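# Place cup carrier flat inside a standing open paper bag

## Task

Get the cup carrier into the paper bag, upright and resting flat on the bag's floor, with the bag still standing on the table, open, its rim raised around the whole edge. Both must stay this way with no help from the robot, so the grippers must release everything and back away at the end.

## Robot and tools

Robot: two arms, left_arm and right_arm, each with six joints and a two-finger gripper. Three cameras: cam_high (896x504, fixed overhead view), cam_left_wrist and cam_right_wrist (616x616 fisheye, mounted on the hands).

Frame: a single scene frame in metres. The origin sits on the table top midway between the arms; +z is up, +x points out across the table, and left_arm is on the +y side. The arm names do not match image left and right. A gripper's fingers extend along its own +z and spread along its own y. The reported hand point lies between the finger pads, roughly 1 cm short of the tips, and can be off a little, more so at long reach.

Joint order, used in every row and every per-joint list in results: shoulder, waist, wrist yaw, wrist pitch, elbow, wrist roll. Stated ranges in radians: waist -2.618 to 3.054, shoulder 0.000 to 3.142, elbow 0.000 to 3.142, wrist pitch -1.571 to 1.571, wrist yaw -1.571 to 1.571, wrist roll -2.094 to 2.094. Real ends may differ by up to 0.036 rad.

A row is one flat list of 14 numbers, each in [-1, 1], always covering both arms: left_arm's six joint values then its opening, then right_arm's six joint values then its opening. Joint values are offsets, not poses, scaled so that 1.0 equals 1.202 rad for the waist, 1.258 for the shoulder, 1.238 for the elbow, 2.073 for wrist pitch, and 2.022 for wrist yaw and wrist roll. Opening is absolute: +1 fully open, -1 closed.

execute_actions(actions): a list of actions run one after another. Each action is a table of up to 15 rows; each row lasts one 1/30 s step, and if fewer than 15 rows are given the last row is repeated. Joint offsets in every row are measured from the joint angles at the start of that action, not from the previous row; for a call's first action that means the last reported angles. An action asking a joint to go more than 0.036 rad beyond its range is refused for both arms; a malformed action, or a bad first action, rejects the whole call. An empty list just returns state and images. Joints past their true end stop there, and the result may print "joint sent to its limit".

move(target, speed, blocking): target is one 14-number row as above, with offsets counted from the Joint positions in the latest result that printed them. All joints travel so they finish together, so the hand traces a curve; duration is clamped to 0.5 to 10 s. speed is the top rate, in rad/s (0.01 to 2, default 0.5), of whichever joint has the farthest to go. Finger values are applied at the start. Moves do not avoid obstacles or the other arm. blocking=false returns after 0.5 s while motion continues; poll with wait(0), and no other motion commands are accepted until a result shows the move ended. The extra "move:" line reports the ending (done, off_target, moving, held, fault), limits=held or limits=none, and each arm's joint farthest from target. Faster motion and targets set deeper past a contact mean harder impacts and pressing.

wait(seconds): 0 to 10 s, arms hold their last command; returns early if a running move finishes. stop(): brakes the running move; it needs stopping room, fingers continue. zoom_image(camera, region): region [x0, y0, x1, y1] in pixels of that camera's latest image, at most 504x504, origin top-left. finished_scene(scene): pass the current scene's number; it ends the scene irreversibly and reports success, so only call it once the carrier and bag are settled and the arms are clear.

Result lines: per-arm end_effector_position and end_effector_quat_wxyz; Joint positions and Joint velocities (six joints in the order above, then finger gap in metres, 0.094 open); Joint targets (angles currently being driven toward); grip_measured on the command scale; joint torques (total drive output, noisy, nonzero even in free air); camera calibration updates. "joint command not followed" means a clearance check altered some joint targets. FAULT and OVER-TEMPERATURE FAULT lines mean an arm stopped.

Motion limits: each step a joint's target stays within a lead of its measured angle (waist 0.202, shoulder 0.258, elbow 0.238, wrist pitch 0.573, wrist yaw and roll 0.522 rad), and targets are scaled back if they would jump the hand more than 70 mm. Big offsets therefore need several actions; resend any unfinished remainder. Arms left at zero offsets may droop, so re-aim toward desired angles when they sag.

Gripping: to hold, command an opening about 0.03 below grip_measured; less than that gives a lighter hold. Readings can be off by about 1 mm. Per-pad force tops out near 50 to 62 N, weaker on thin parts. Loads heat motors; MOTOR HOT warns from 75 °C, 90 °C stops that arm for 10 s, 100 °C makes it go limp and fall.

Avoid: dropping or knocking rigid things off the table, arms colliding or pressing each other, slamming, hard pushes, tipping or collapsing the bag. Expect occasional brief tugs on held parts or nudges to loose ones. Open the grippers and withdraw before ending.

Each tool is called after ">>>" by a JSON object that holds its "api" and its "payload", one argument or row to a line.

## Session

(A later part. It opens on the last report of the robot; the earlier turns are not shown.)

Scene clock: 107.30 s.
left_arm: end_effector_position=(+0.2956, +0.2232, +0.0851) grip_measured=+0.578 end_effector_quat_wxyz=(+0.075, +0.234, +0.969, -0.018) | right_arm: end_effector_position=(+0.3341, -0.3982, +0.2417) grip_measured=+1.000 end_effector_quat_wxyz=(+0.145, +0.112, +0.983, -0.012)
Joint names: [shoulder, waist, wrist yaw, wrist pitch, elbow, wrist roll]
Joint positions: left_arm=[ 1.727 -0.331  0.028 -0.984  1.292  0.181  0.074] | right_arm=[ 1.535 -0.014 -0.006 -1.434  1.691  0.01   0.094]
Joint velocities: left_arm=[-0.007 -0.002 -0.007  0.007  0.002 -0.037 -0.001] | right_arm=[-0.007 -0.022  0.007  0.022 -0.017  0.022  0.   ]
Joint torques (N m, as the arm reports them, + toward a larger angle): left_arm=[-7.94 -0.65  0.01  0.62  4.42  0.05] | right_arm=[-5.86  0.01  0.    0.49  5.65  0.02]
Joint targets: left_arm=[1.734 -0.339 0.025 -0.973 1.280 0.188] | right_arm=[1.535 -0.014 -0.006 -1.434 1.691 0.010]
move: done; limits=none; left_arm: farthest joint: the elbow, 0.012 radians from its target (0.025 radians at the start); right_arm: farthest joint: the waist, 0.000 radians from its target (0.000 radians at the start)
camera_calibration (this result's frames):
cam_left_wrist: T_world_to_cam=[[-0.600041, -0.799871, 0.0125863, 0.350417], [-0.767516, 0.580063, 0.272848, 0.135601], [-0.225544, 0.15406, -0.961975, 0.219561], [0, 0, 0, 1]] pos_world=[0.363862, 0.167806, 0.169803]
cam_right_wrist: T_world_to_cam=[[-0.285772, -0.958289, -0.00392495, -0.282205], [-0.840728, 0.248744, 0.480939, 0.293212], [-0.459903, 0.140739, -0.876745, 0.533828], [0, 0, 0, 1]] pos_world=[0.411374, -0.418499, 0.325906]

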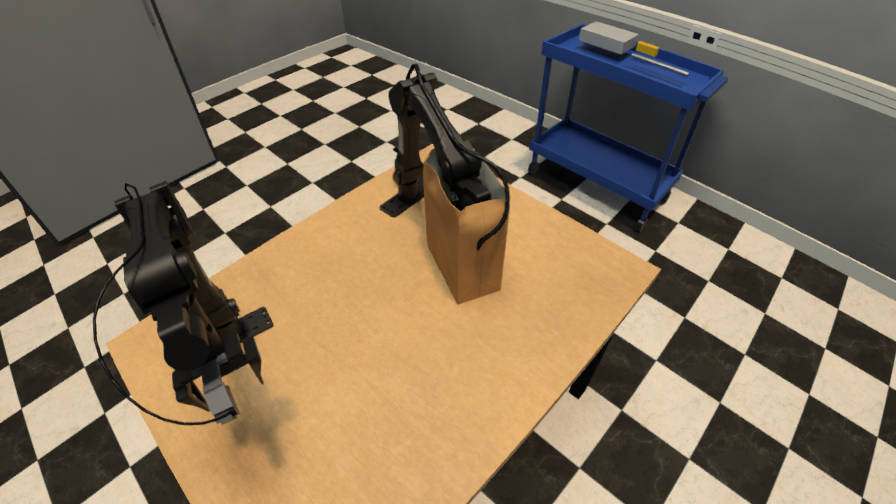

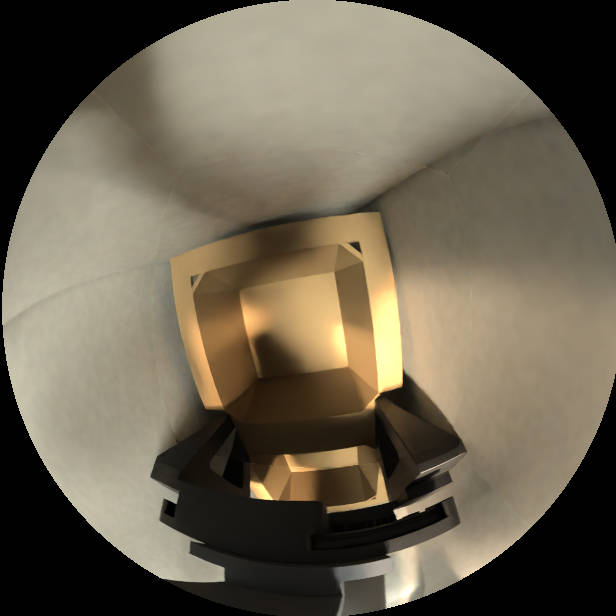

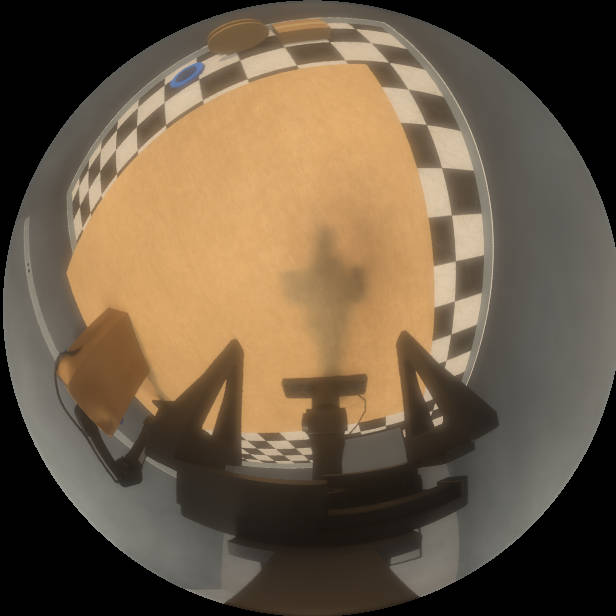

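>>> {"api": "move", "payload": {
  "target": [0.077,-0.012,-0.01,-0.013,0.036,0.004,0.53, 0,0,0,0,0,0,1],
  "speed": 0.07
}}

>>> {"api": "zoom_image", "payload": {
  "camera": "cam_high",
  "region": [360, 80, 560, 280]
}}

Scene clock: 112.20 s.
left_arm: end_effector_position=(+0.2939, +0.2244, +0.0618) grip_measured=+0.578 end_effector_quat_wxyz=(+0.033, +0.238, +0.971, -0.008) | right_arm: end_effector_position=(+0.3341, -0.3982, +0.2417) grip_measured=+1.000 end_effector_quat_wxyz=(+0.145, +0.112, +0.983, -0.012)
Joint names: [shoulder, waist, wrist yaw, wrist pitch, elbow, wrist roll]
Joint positions: left_arm=[ 1.815 -0.337  0.012 -1.002  1.313  0.182  0.074] | right_arm=[ 1.535 -0.014 -0.006 -1.434  1.691  0.01   0.094]
Joint velocities: left_arm=[-0.012  0.002  0.022  0.007 -0.017 -0.037 -0.001] | right_arm=[ 0.002 -0.012  0.007 -0.051  0.027  0.007  0.   ]
Joint torques (N m, as the arm reports them, + toward a larger angle): left_arm=[-8.36 -0.49 -0.04  0.31  6.69  0.03] | right_arm=[-5.86  0.01  0.    0.49  5.63  0.02]
Joint targets: left_arm=[1.824 -0.345 0.008 -1.011 1.337 0.189] | right_arm=[1.535 -0.014 -0.006 -1.434 1.691 0.010]
move: off_target (left_arm); limits=none; left_arm: farthest joint: the elbow, 0.024 radians from its target (0.045 radians at the start); right_arm: farthest joint: the waist, 0.000 radians from its target (0.000 radians at the start)
camera_calibration (this result's frames):
cam_left_wrist: T_world_to_cam=[[-0.602926, -0.797352, 0.0266437, 0.350009], [-0.740425, 0.571692, 0.353467, 0.128859], [-0.297069, 0.193387, -0.935068, 0.207059], [0, 0, 0, 1]] pos_world=[0.367951, 0.165371, 0.138741]
cam_right_wrist: T_world_to_cam=[[-0.285772, -0.958289, -0.00392495, -0.282205], [-0.840728, 0.248744, 0.480939, 0.293212], [-0.459903, 0.140739, -0.876745, 0.533828], [0, 0, 0, 1]] pos_world=[0.411374, -0.418499, 0.325906]

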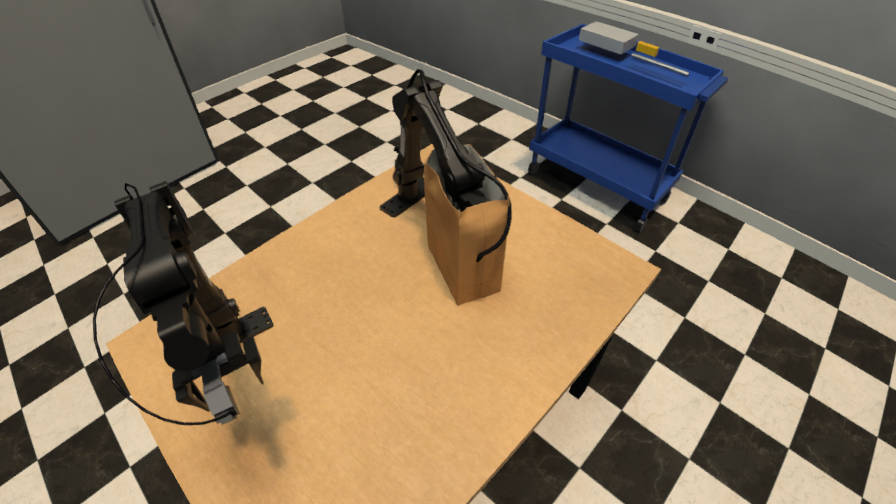

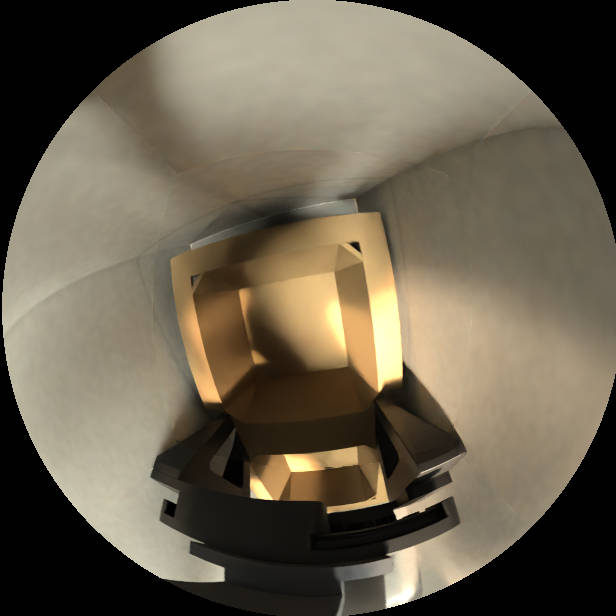

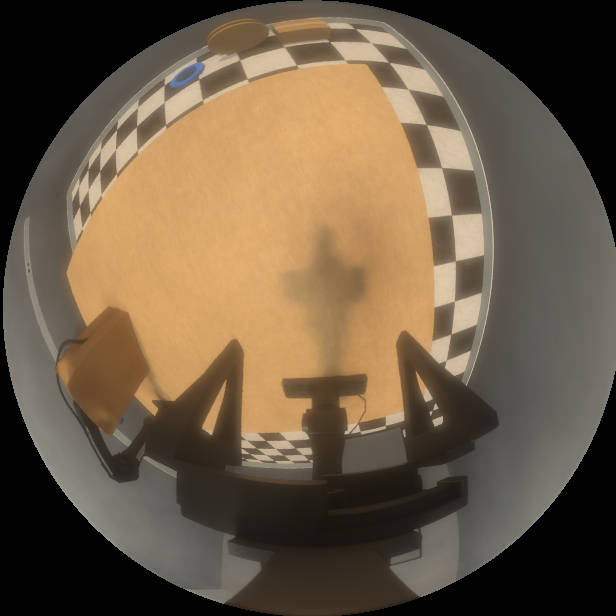

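Region (360, 80, 560, 280) of cam_high's 896x504 image, scaled by 2.520, with more detail than that image has.

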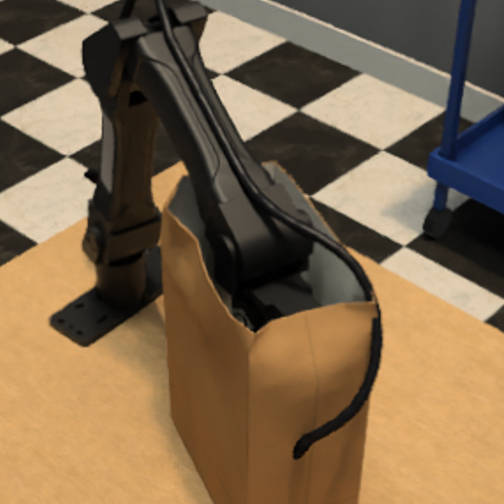

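The carrier's far end is close to the bag's bottom. I'm releasing gently.

>>> {"api": "move", "payload": {
  "target": [0,0,0,0,0.015,0,0.66, 0,0,0,0,0,0,1]
}}

Scene clock: 113.20 s.
left_arm: end_effector_position=(+0.2938, +0.2245, +0.0618) grip_measured=+0.657 end_effector_quat_wxyz=(+0.033, +0.238, +0.971, -0.008) | right_arm: end_effector_position=(+0.3341, -0.3982, +0.2417) grip_measured=+1.000 end_effector_quat_wxyz=(+0.145, +0.112, +0.983, -0.012)
Joint names: [shoulder, waist, wrist yaw, wrist pitch, elbow, wrist roll]
Joint positions: left_arm=[ 1.815 -0.337  0.011 -1.002  1.313  0.182  0.078] | right_arm=[ 1.535 -0.014 -0.006 -1.434  1.691  0.01   0.094]
Joint velocities: left_arm=[-0.007  0.012  0.007 -0.022 -0.017 -0.037  0.001] | right_arm=[-0.007 -0.017 -0.037  0.081 -0.017 -0.007  0.   ]
Joint torques (N m, as the arm reports them, + toward a larger angle): left_arm=[-9.25 -0.02  0.09  0.33  6.39 -0.04] | right_arm=[-5.88  0.01  0.    0.49  5.66  0.02]
Joint targets: left_arm=[1.815 -0.337 0.012 -1.002 1.332 0.182] | right_arm=[1.535 -0.014 -0.006 -1.434 1.691 0.010]
move: done; limits=none; left_arm: farthest joint: the elbow, 0.019 radians from its target (0.019 radians at the start); right_arm: farthest joint: the waist, 0.000 radians from its target (0.000 radians at the start)
camera_calibration (this result's frames):
cam_left_wrist: T_world_to_cam=[[-0.602882, -0.797405, 0.0260592, 0.35014], [-0.740405, 0.571357, 0.354051, 0.128767], [-0.297211, 0.194157, -0.934863, 0.206862], [0, 0, 0, 1]] pos_world=[0.367914, 0.165468, 0.138674]
cam_right_wrist: T_world_to_cam=[[-0.285772, -0.958289, -0.00392495, -0.282205], [-0.840728, 0.248744, 0.480939, 0.293212], [-0.459903, 0.140739, -0.876745, 0.533828], [0, 0, 0, 1]] pos_world=[0.411374, -0.418499, 0.325906]

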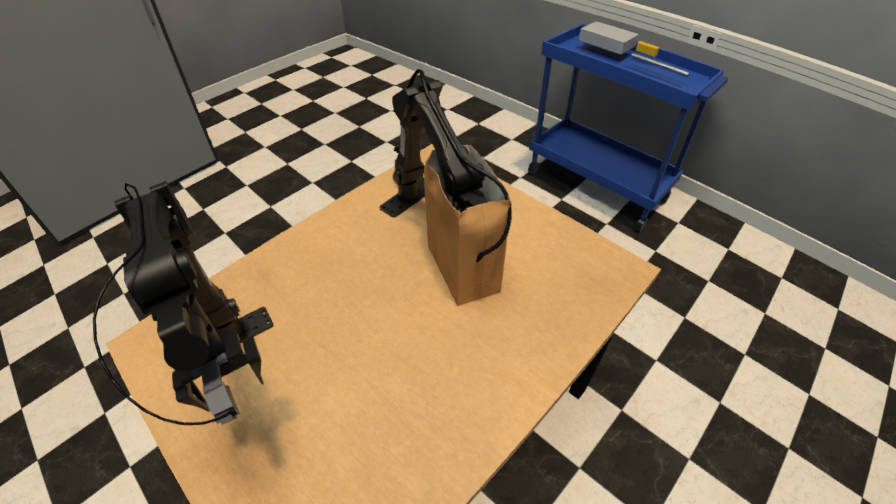

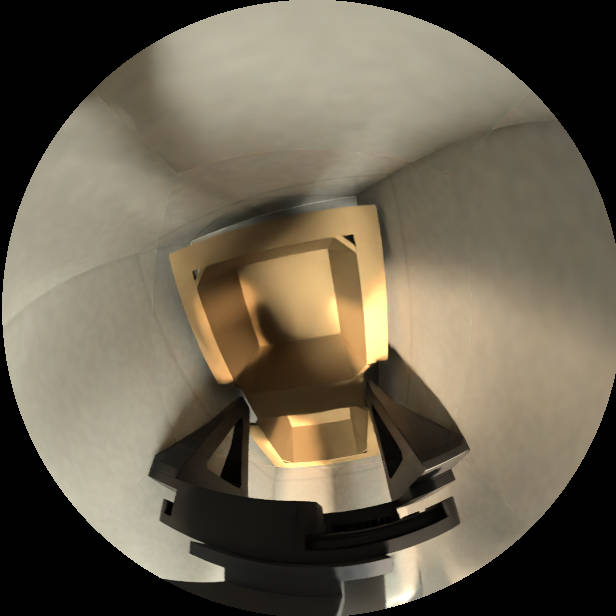

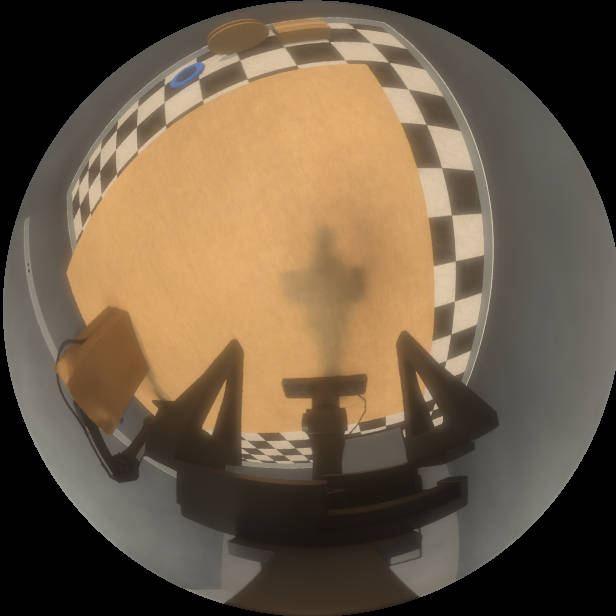

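>>> {"api": "move", "payload": {
  "target": [-0.188,0.012,0.018,-0.004,0,0,0.5, 0,0,0,0,0,0,1],
  "speed": 0.25
}}

>>> {"api": "move", "payload": {
  "target": [-0.01,0,0,-0.16,0.335,0,0, 0,0,0,0,0,0,1],
  "speed": 0.3
}}

>>> {"api": "move", "payload": {
  "target": [0,0,0,-0.05,0.4,0,0, 0,0,0,0,0,0,1],
  "speed": 0.5
}}

>>> {"api": "zoom_image", "payload": {
  "camera": "cam_high",
  "region": [370, 100, 580, 310]
}}

Scene clock: 115.37 s.
left_arm: end_effector_position=(+0.2975, +0.2211, +0.1356) grip_measured=+0.503 end_effector_quat_wxyz=(+0.144, +0.234, +0.961, -0.026) | right_arm: end_effector_position=(+0.3341, -0.3982, +0.2417) grip_measured=+1.000 end_effector_quat_wxyz=(+0.145, +0.112, +0.983, -0.012)
Joint names: [shoulder, waist, wrist yaw, wrist pitch, elbow, wrist roll]
Joint positions: left_arm=[ 1.589 -0.33   0.037 -1.002  1.313  0.182  0.071] | right_arm=[ 1.535 -0.014 -0.006 -1.434  1.691  0.01   0.094]
Joint velocities: left_arm=[-0.007 -0.032  0.037 -0.007  0.002  0.022 -0.001] | right_arm=[-0.002 -0.017  0.007  0.022 -0.007 -0.007  0.   ]
Joint torques (N m, as the arm reports them, + toward a larger angle): left_arm=[-8.32  0.35  0.14  0.67  5.53  0.01] | right_arm=[-5.86  0.    0.    0.49  5.66  0.02]
Joint targets: left_arm=[1.578 -0.322 0.048 -1.011 1.313 0.182] | right_arm=[1.535 -0.014 -0.006 -1.434 1.691 0.010]
move: done; limits=none; left_arm: farthest joint: the shoulder, 0.011 radians from its target (0.236 radians at the start); right_arm: farthest joint: the waist, 0.000 radians from its target (0.000 radians at the start)
camera_calibration (this result's frames):
cam_left_wrist: T_world_to_cam=[[-0.600954, -0.798805, -0.0276409, 0.354698], [-0.793424, 0.592012, 0.141424, 0.147396], [-0.0966064, 0.10692, -0.989563, 0.244654], [0, 0, 0, 1]] pos_world=[0.35374, 0.169916, 0.23106]
cam_right_wrist: T_world_to_cam=[[-0.285772, -0.958289, -0.00392495, -0.282205], [-0.840728, 0.248744, 0.480939, 0.293212], [-0.459903, 0.140739, -0.876745, 0.533828], [0, 0, 0, 1]] pos_world=[0.411374, -0.418499, 0.325906]

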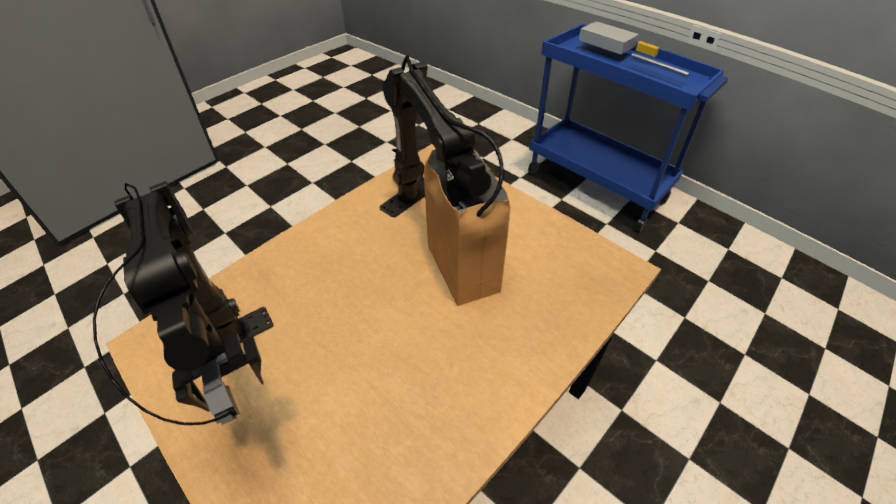

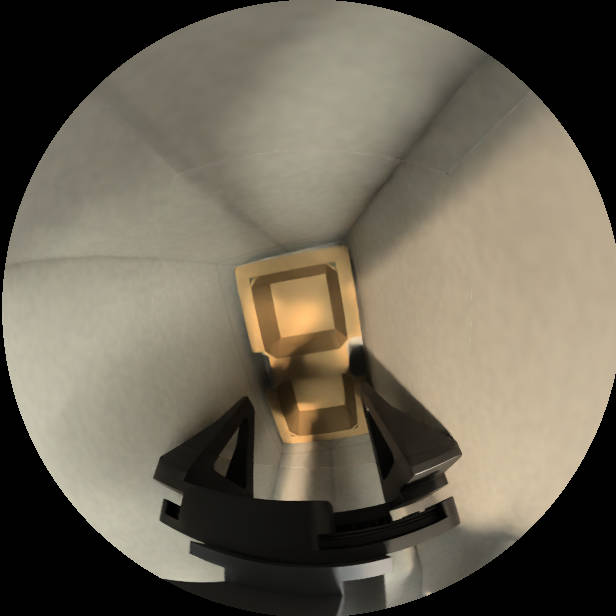

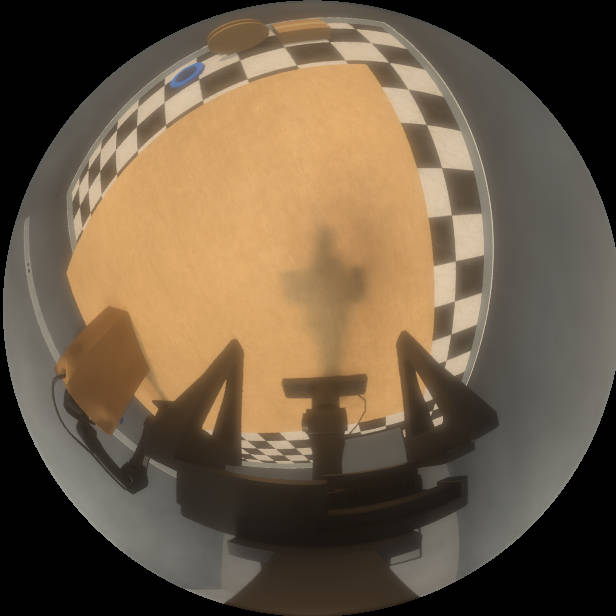

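Scene clock: 117.43 s.
left_arm: end_effector_position=(+0.2999, +0.2204, +0.2397) grip_measured=+0.003 end_effector_quat_wxyz=(+0.183, +0.233, +0.955, -0.028) | right_arm: end_effector_position=(+0.3341, -0.3982, +0.2417) grip_measured=+1.000 end_effector_quat_wxyz=(+0.145, +0.112, +0.983, -0.012)
Joint names: [shoulder, waist, wrist yaw, wrist pitch, elbow, wrist roll]
Joint positions: left_arm=[ 1.589 -0.33   0.037 -1.32   1.709  0.182  0.047] | right_arm=[ 1.535 -0.014 -0.006 -1.434  1.691  0.01   0.094]
Joint velocities: left_arm=[ 0.002 -0.007 -0.007  0.051 -0.002 -0.007  0.   ] | right_arm=[-0.017 -0.012  0.066 -0.037 -0.002  0.081  0.   ]
Joint torques (N m, as the arm reports them, + toward a larger angle): left_arm=[-8.13 -0.12  0.04  0.82  6.66  0.04] | right_arm=[-5.86  0.01  0.    0.5   5.66  0.02]
Joint targets: left_arm=[1.577 -0.330 0.037 -1.334 1.728 0.182] | right_arm=[1.535 -0.014 -0.006 -1.434 1.691 0.010]
move: done; limits=none; left_arm: farthest joint: the elbow, 0.019 radians from its target (0.415 radians at the start); right_arm: farthest joint: the waist, 0.000 radians from its target (0.000 radians at the start)
camera_calibration (this result's frames):
cam_left_wrist: T_world_to_cam=[[-0.597872, -0.799729, -0.0546135, 0.364165], [-0.801285, 0.594368, 0.068339, 0.154289], [-0.0221922, 0.0846189, -0.996166, 0.332194], [0, 0, 0, 1]] pos_world=[0.348726, 0.171419, 0.340265]
cam_right_wrist: T_world_to_cam=[[-0.285772, -0.958289, -0.00392495, -0.282205], [-0.840728, 0.248744, 0.480939, 0.293212], [-0.459903, 0.140739, -0.876745, 0.533828], [0, 0, 0, 1]] pos_world=[0.411374, -0.418499, 0.325906]

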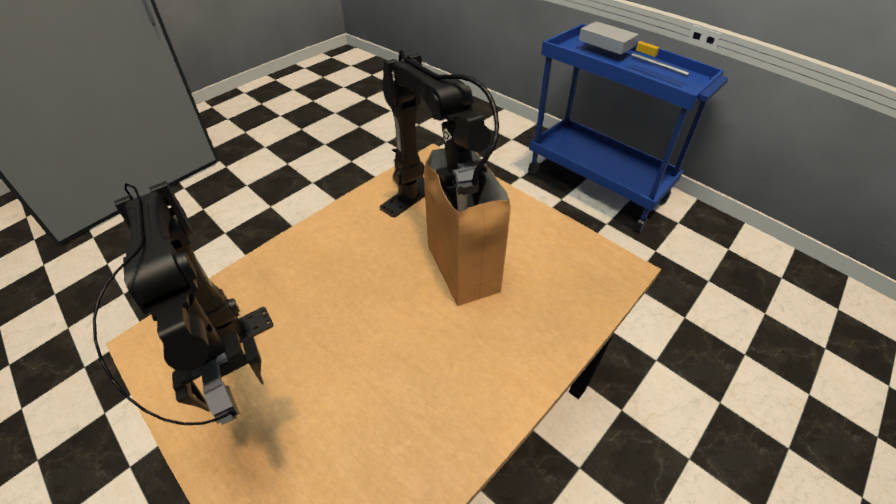

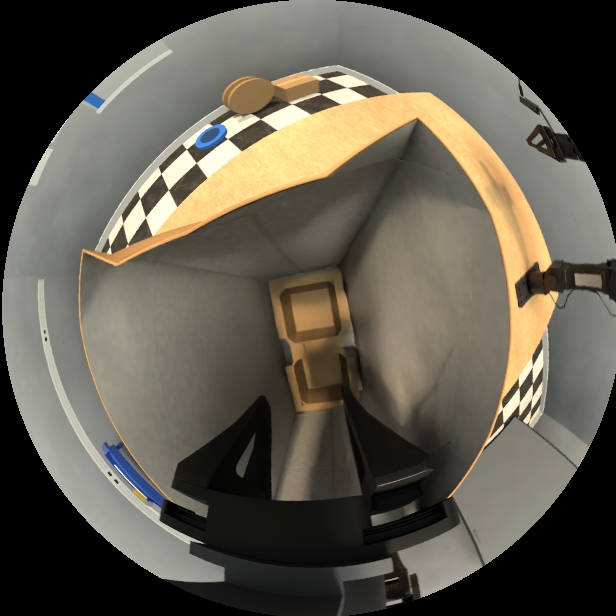

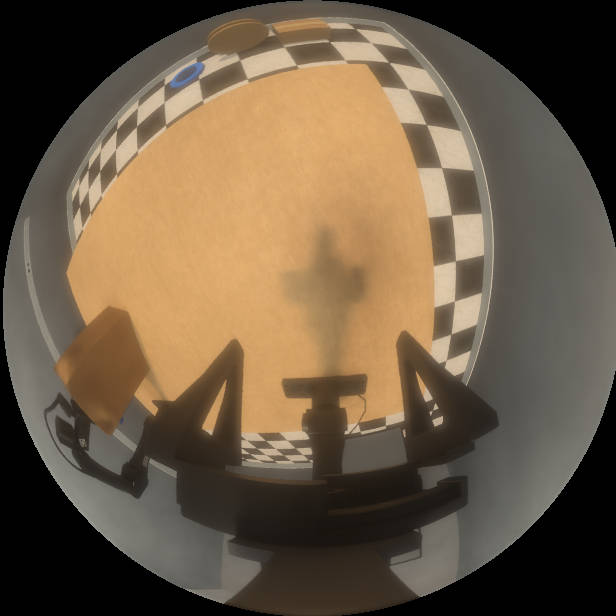

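Scene clock: 119.10 s.
left_arm: end_effector_position=(+0.3140, +0.2161, +0.3907) grip_measured=+0.003 end_effector_quat_wxyz=(+0.371, +0.224, +0.900, -0.038) | right_arm: end_effector_position=(+0.3341, -0.3982, +0.2417) grip_measured=+1.000 end_effector_quat_wxyz=(+0.145, +0.112, +0.983, -0.012)
Joint names: [shoulder, waist, wrist yaw, wrist pitch, elbow, wrist roll]
Joint positions: left_arm=[ 1.59  -0.33   0.037 -1.405  2.188  0.182  0.047] | right_arm=[ 1.535 -0.014 -0.006 -1.434  1.691  0.01   0.094]
Joint velocities: left_arm=[ 0.007 -0.007 -0.066 -0.037  0.002  0.007 -0.001] | right_arm=[ 0.002  0.007  0.11  -0.007 -0.007 -0.066  0.   ]
Joint torques (N m, as the arm reports them, + toward a larger angle): left_arm=[-6.05 -0.13  0.05  1.32  5.23  0.01] | right_arm=[-5.87  0.02  0.    0.49  5.65  0.02]
Joint targets: left_arm=[1.589 -0.330 0.037 -1.423 2.204 0.182] | right_arm=[1.535 -0.014 -0.006 -1.434 1.691 0.010]
move: done; limits=none; left_arm: farthest joint: the wrist pitch, 0.019 radians from its target (0.104 radians at the start); right_arm: farthest joint: the waist, 0.000 radians from its target (0.000 radians at the start)
camera_calibration (this result's frames):
cam_left_wrist: T_world_to_cam=[[-0.552594, -0.813298, -0.182168, 0.41604], [-0.757539, 0.581258, -0.29711, 0.289731], [0.347525, -0.0261818, -0.937305, 0.368141], [0, 0, 0, 1]] pos_world=[0.321445, 0.179595, 0.506931]
cam_right_wrist: T_world_to_cam=[[-0.285772, -0.958289, -0.00392495, -0.282205], [-0.840728, 0.248744, 0.480939, 0.293212], [-0.459903, 0.140739, -0.876745, 0.533828], [0, 0, 0, 1]] pos_world=[0.411374, -0.418499, 0.325906]

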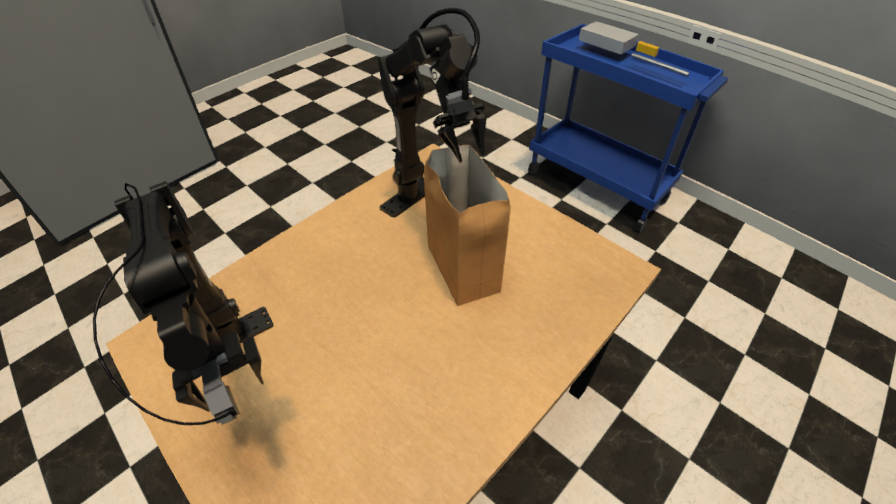

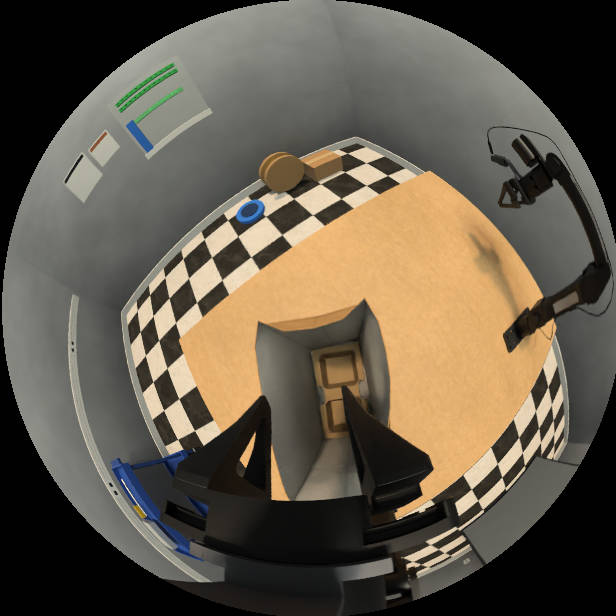

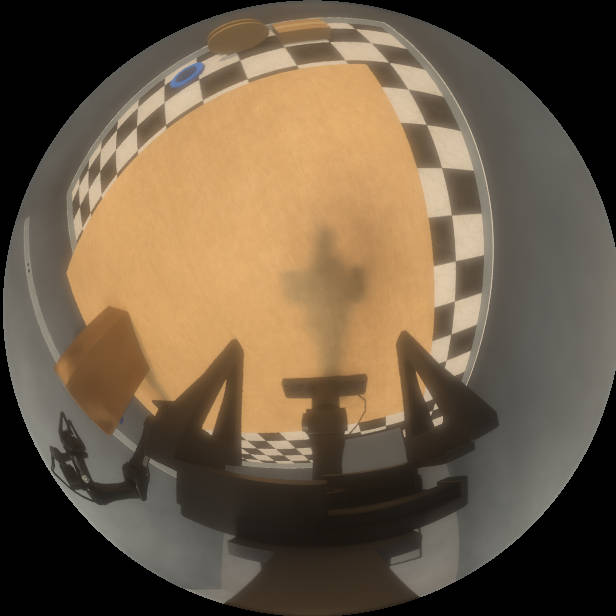

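Region (370, 100, 580, 310) of cam_high's 896x504 image, scaled by 2.400, with more detail than that image has.

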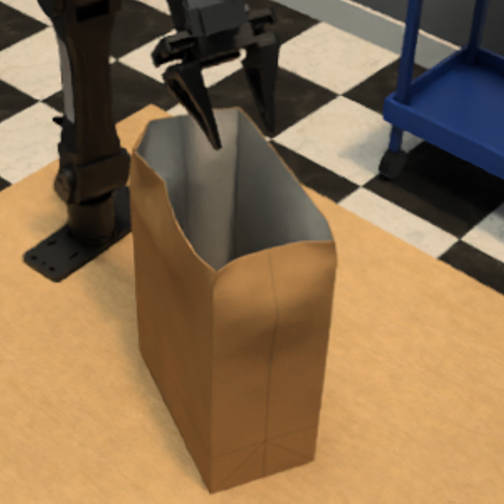

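>>> {"api": "move", "payload": {
  "target": [-0.2,-0.65,0,0,-0.1,0,0, 0,0,0,0,0,0,1],
  "speed": 1
}}

>>> {"api": "finished_scene", "payload": {
  "scene": 1
}}

Scene clock: 120.73 s.
left_arm: end_effector_position=(+0.1053, +0.0620, +0.4314) grip_measured=+0.003 end_effector_quat_wxyz=(+0.388, +0.532, +0.725, -0.202) | right_arm: end_effector_position=(+0.3341, -0.3982, +0.2417) grip_measured=+1.000 end_effector_quat_wxyz=(+0.145, +0.112, +0.983, -0.012)
Joint names: [shoulder, waist, wrist yaw, wrist pitch, elbow, wrist roll]
Joint positions: left_arm=[ 1.349 -1.105  0.037 -1.399  2.083  0.182  0.047] | right_arm=[ 1.535 -0.014 -0.006 -1.434  1.691  0.01   0.094]
Joint velocities: left_arm=[-0.002 -0.007 -0.022 -0.081 -0.002  0.007 -0.001] | right_arm=[ 0.007 -0.002  0.037 -0.081  0.002 -0.051  0.   ]
Joint torques (N m, as the arm reports them, + toward a larger angle): left_arm=[-3.97 -0.52  0.05  1.56  2.84  0.01] | right_arm=[-5.86  0.03  0.    0.49  5.66  0.02]
Joint targets: left_arm=[1.338 -1.112 0.037 -1.405 2.064 0.182] | right_arm=[1.535 -0.014 -0.006 -1.434 1.691 0.010]
move: done; limits=none; left_arm: farthest joint: the elbow, 0.019 radians from its target (0.124 radians at the start); right_arm: farthest joint: the waist, 0.000 radians from its target (0.000 radians at the start)
camera_calibration (this result's frames):
cam_left_wrist: T_world_to_cam=[[-0.949918, -0.219961, -0.221977, 0.204984], [-0.110532, 0.900902, -0.419712, 0.198193], [0.2923, -0.374157, -0.880095, 0.477475], [0, 0, 0, 1]] pos_world=[0.0770587, 0.0451865, 0.548909]
cam_right_wrist: T_world_to_cam=[[-0.285772, -0.958289, -0.00392495, -0.282205], [-0.840728, 0.248744, 0.480939, 0.293212], [-0.459903, 0.140739, -0.876745, 0.533828], [0, 0, 0, 1]] pos_world=[0.411374, -0.418499, 0.325906]

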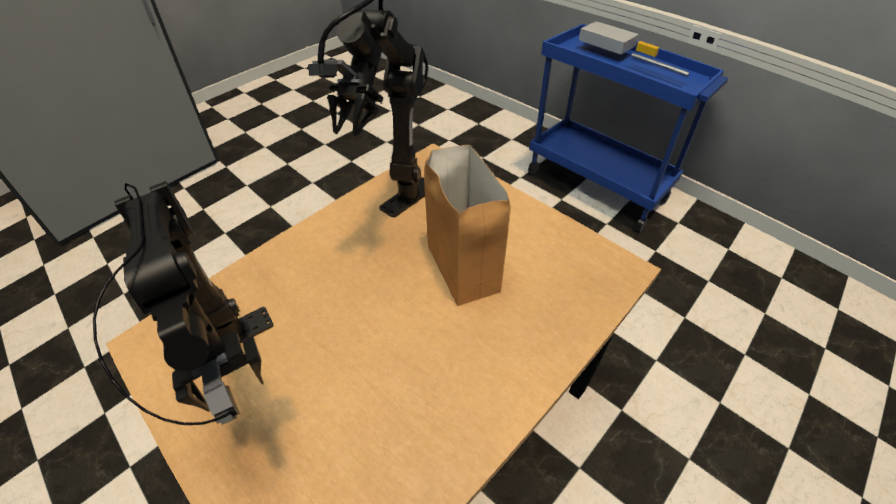

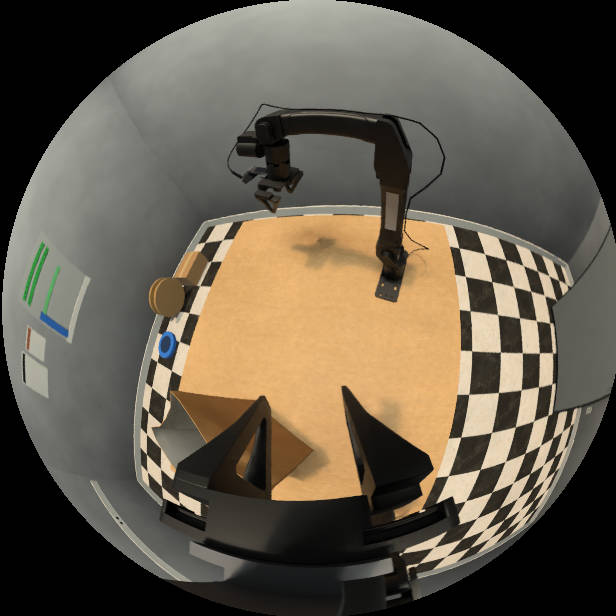

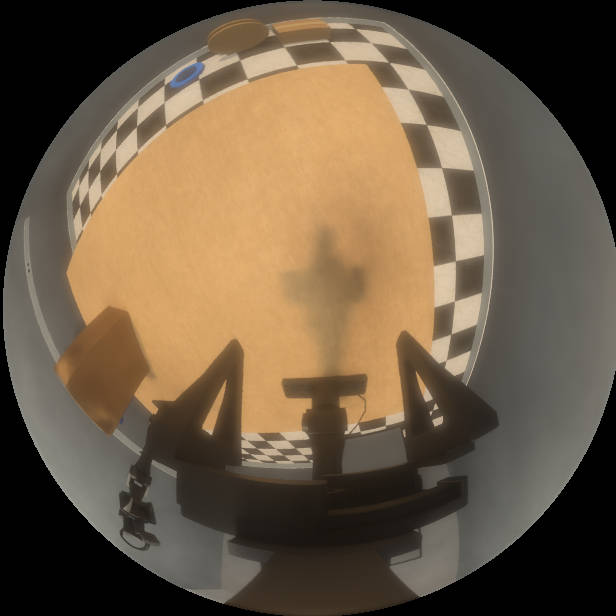

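The scene is finished: the task was done.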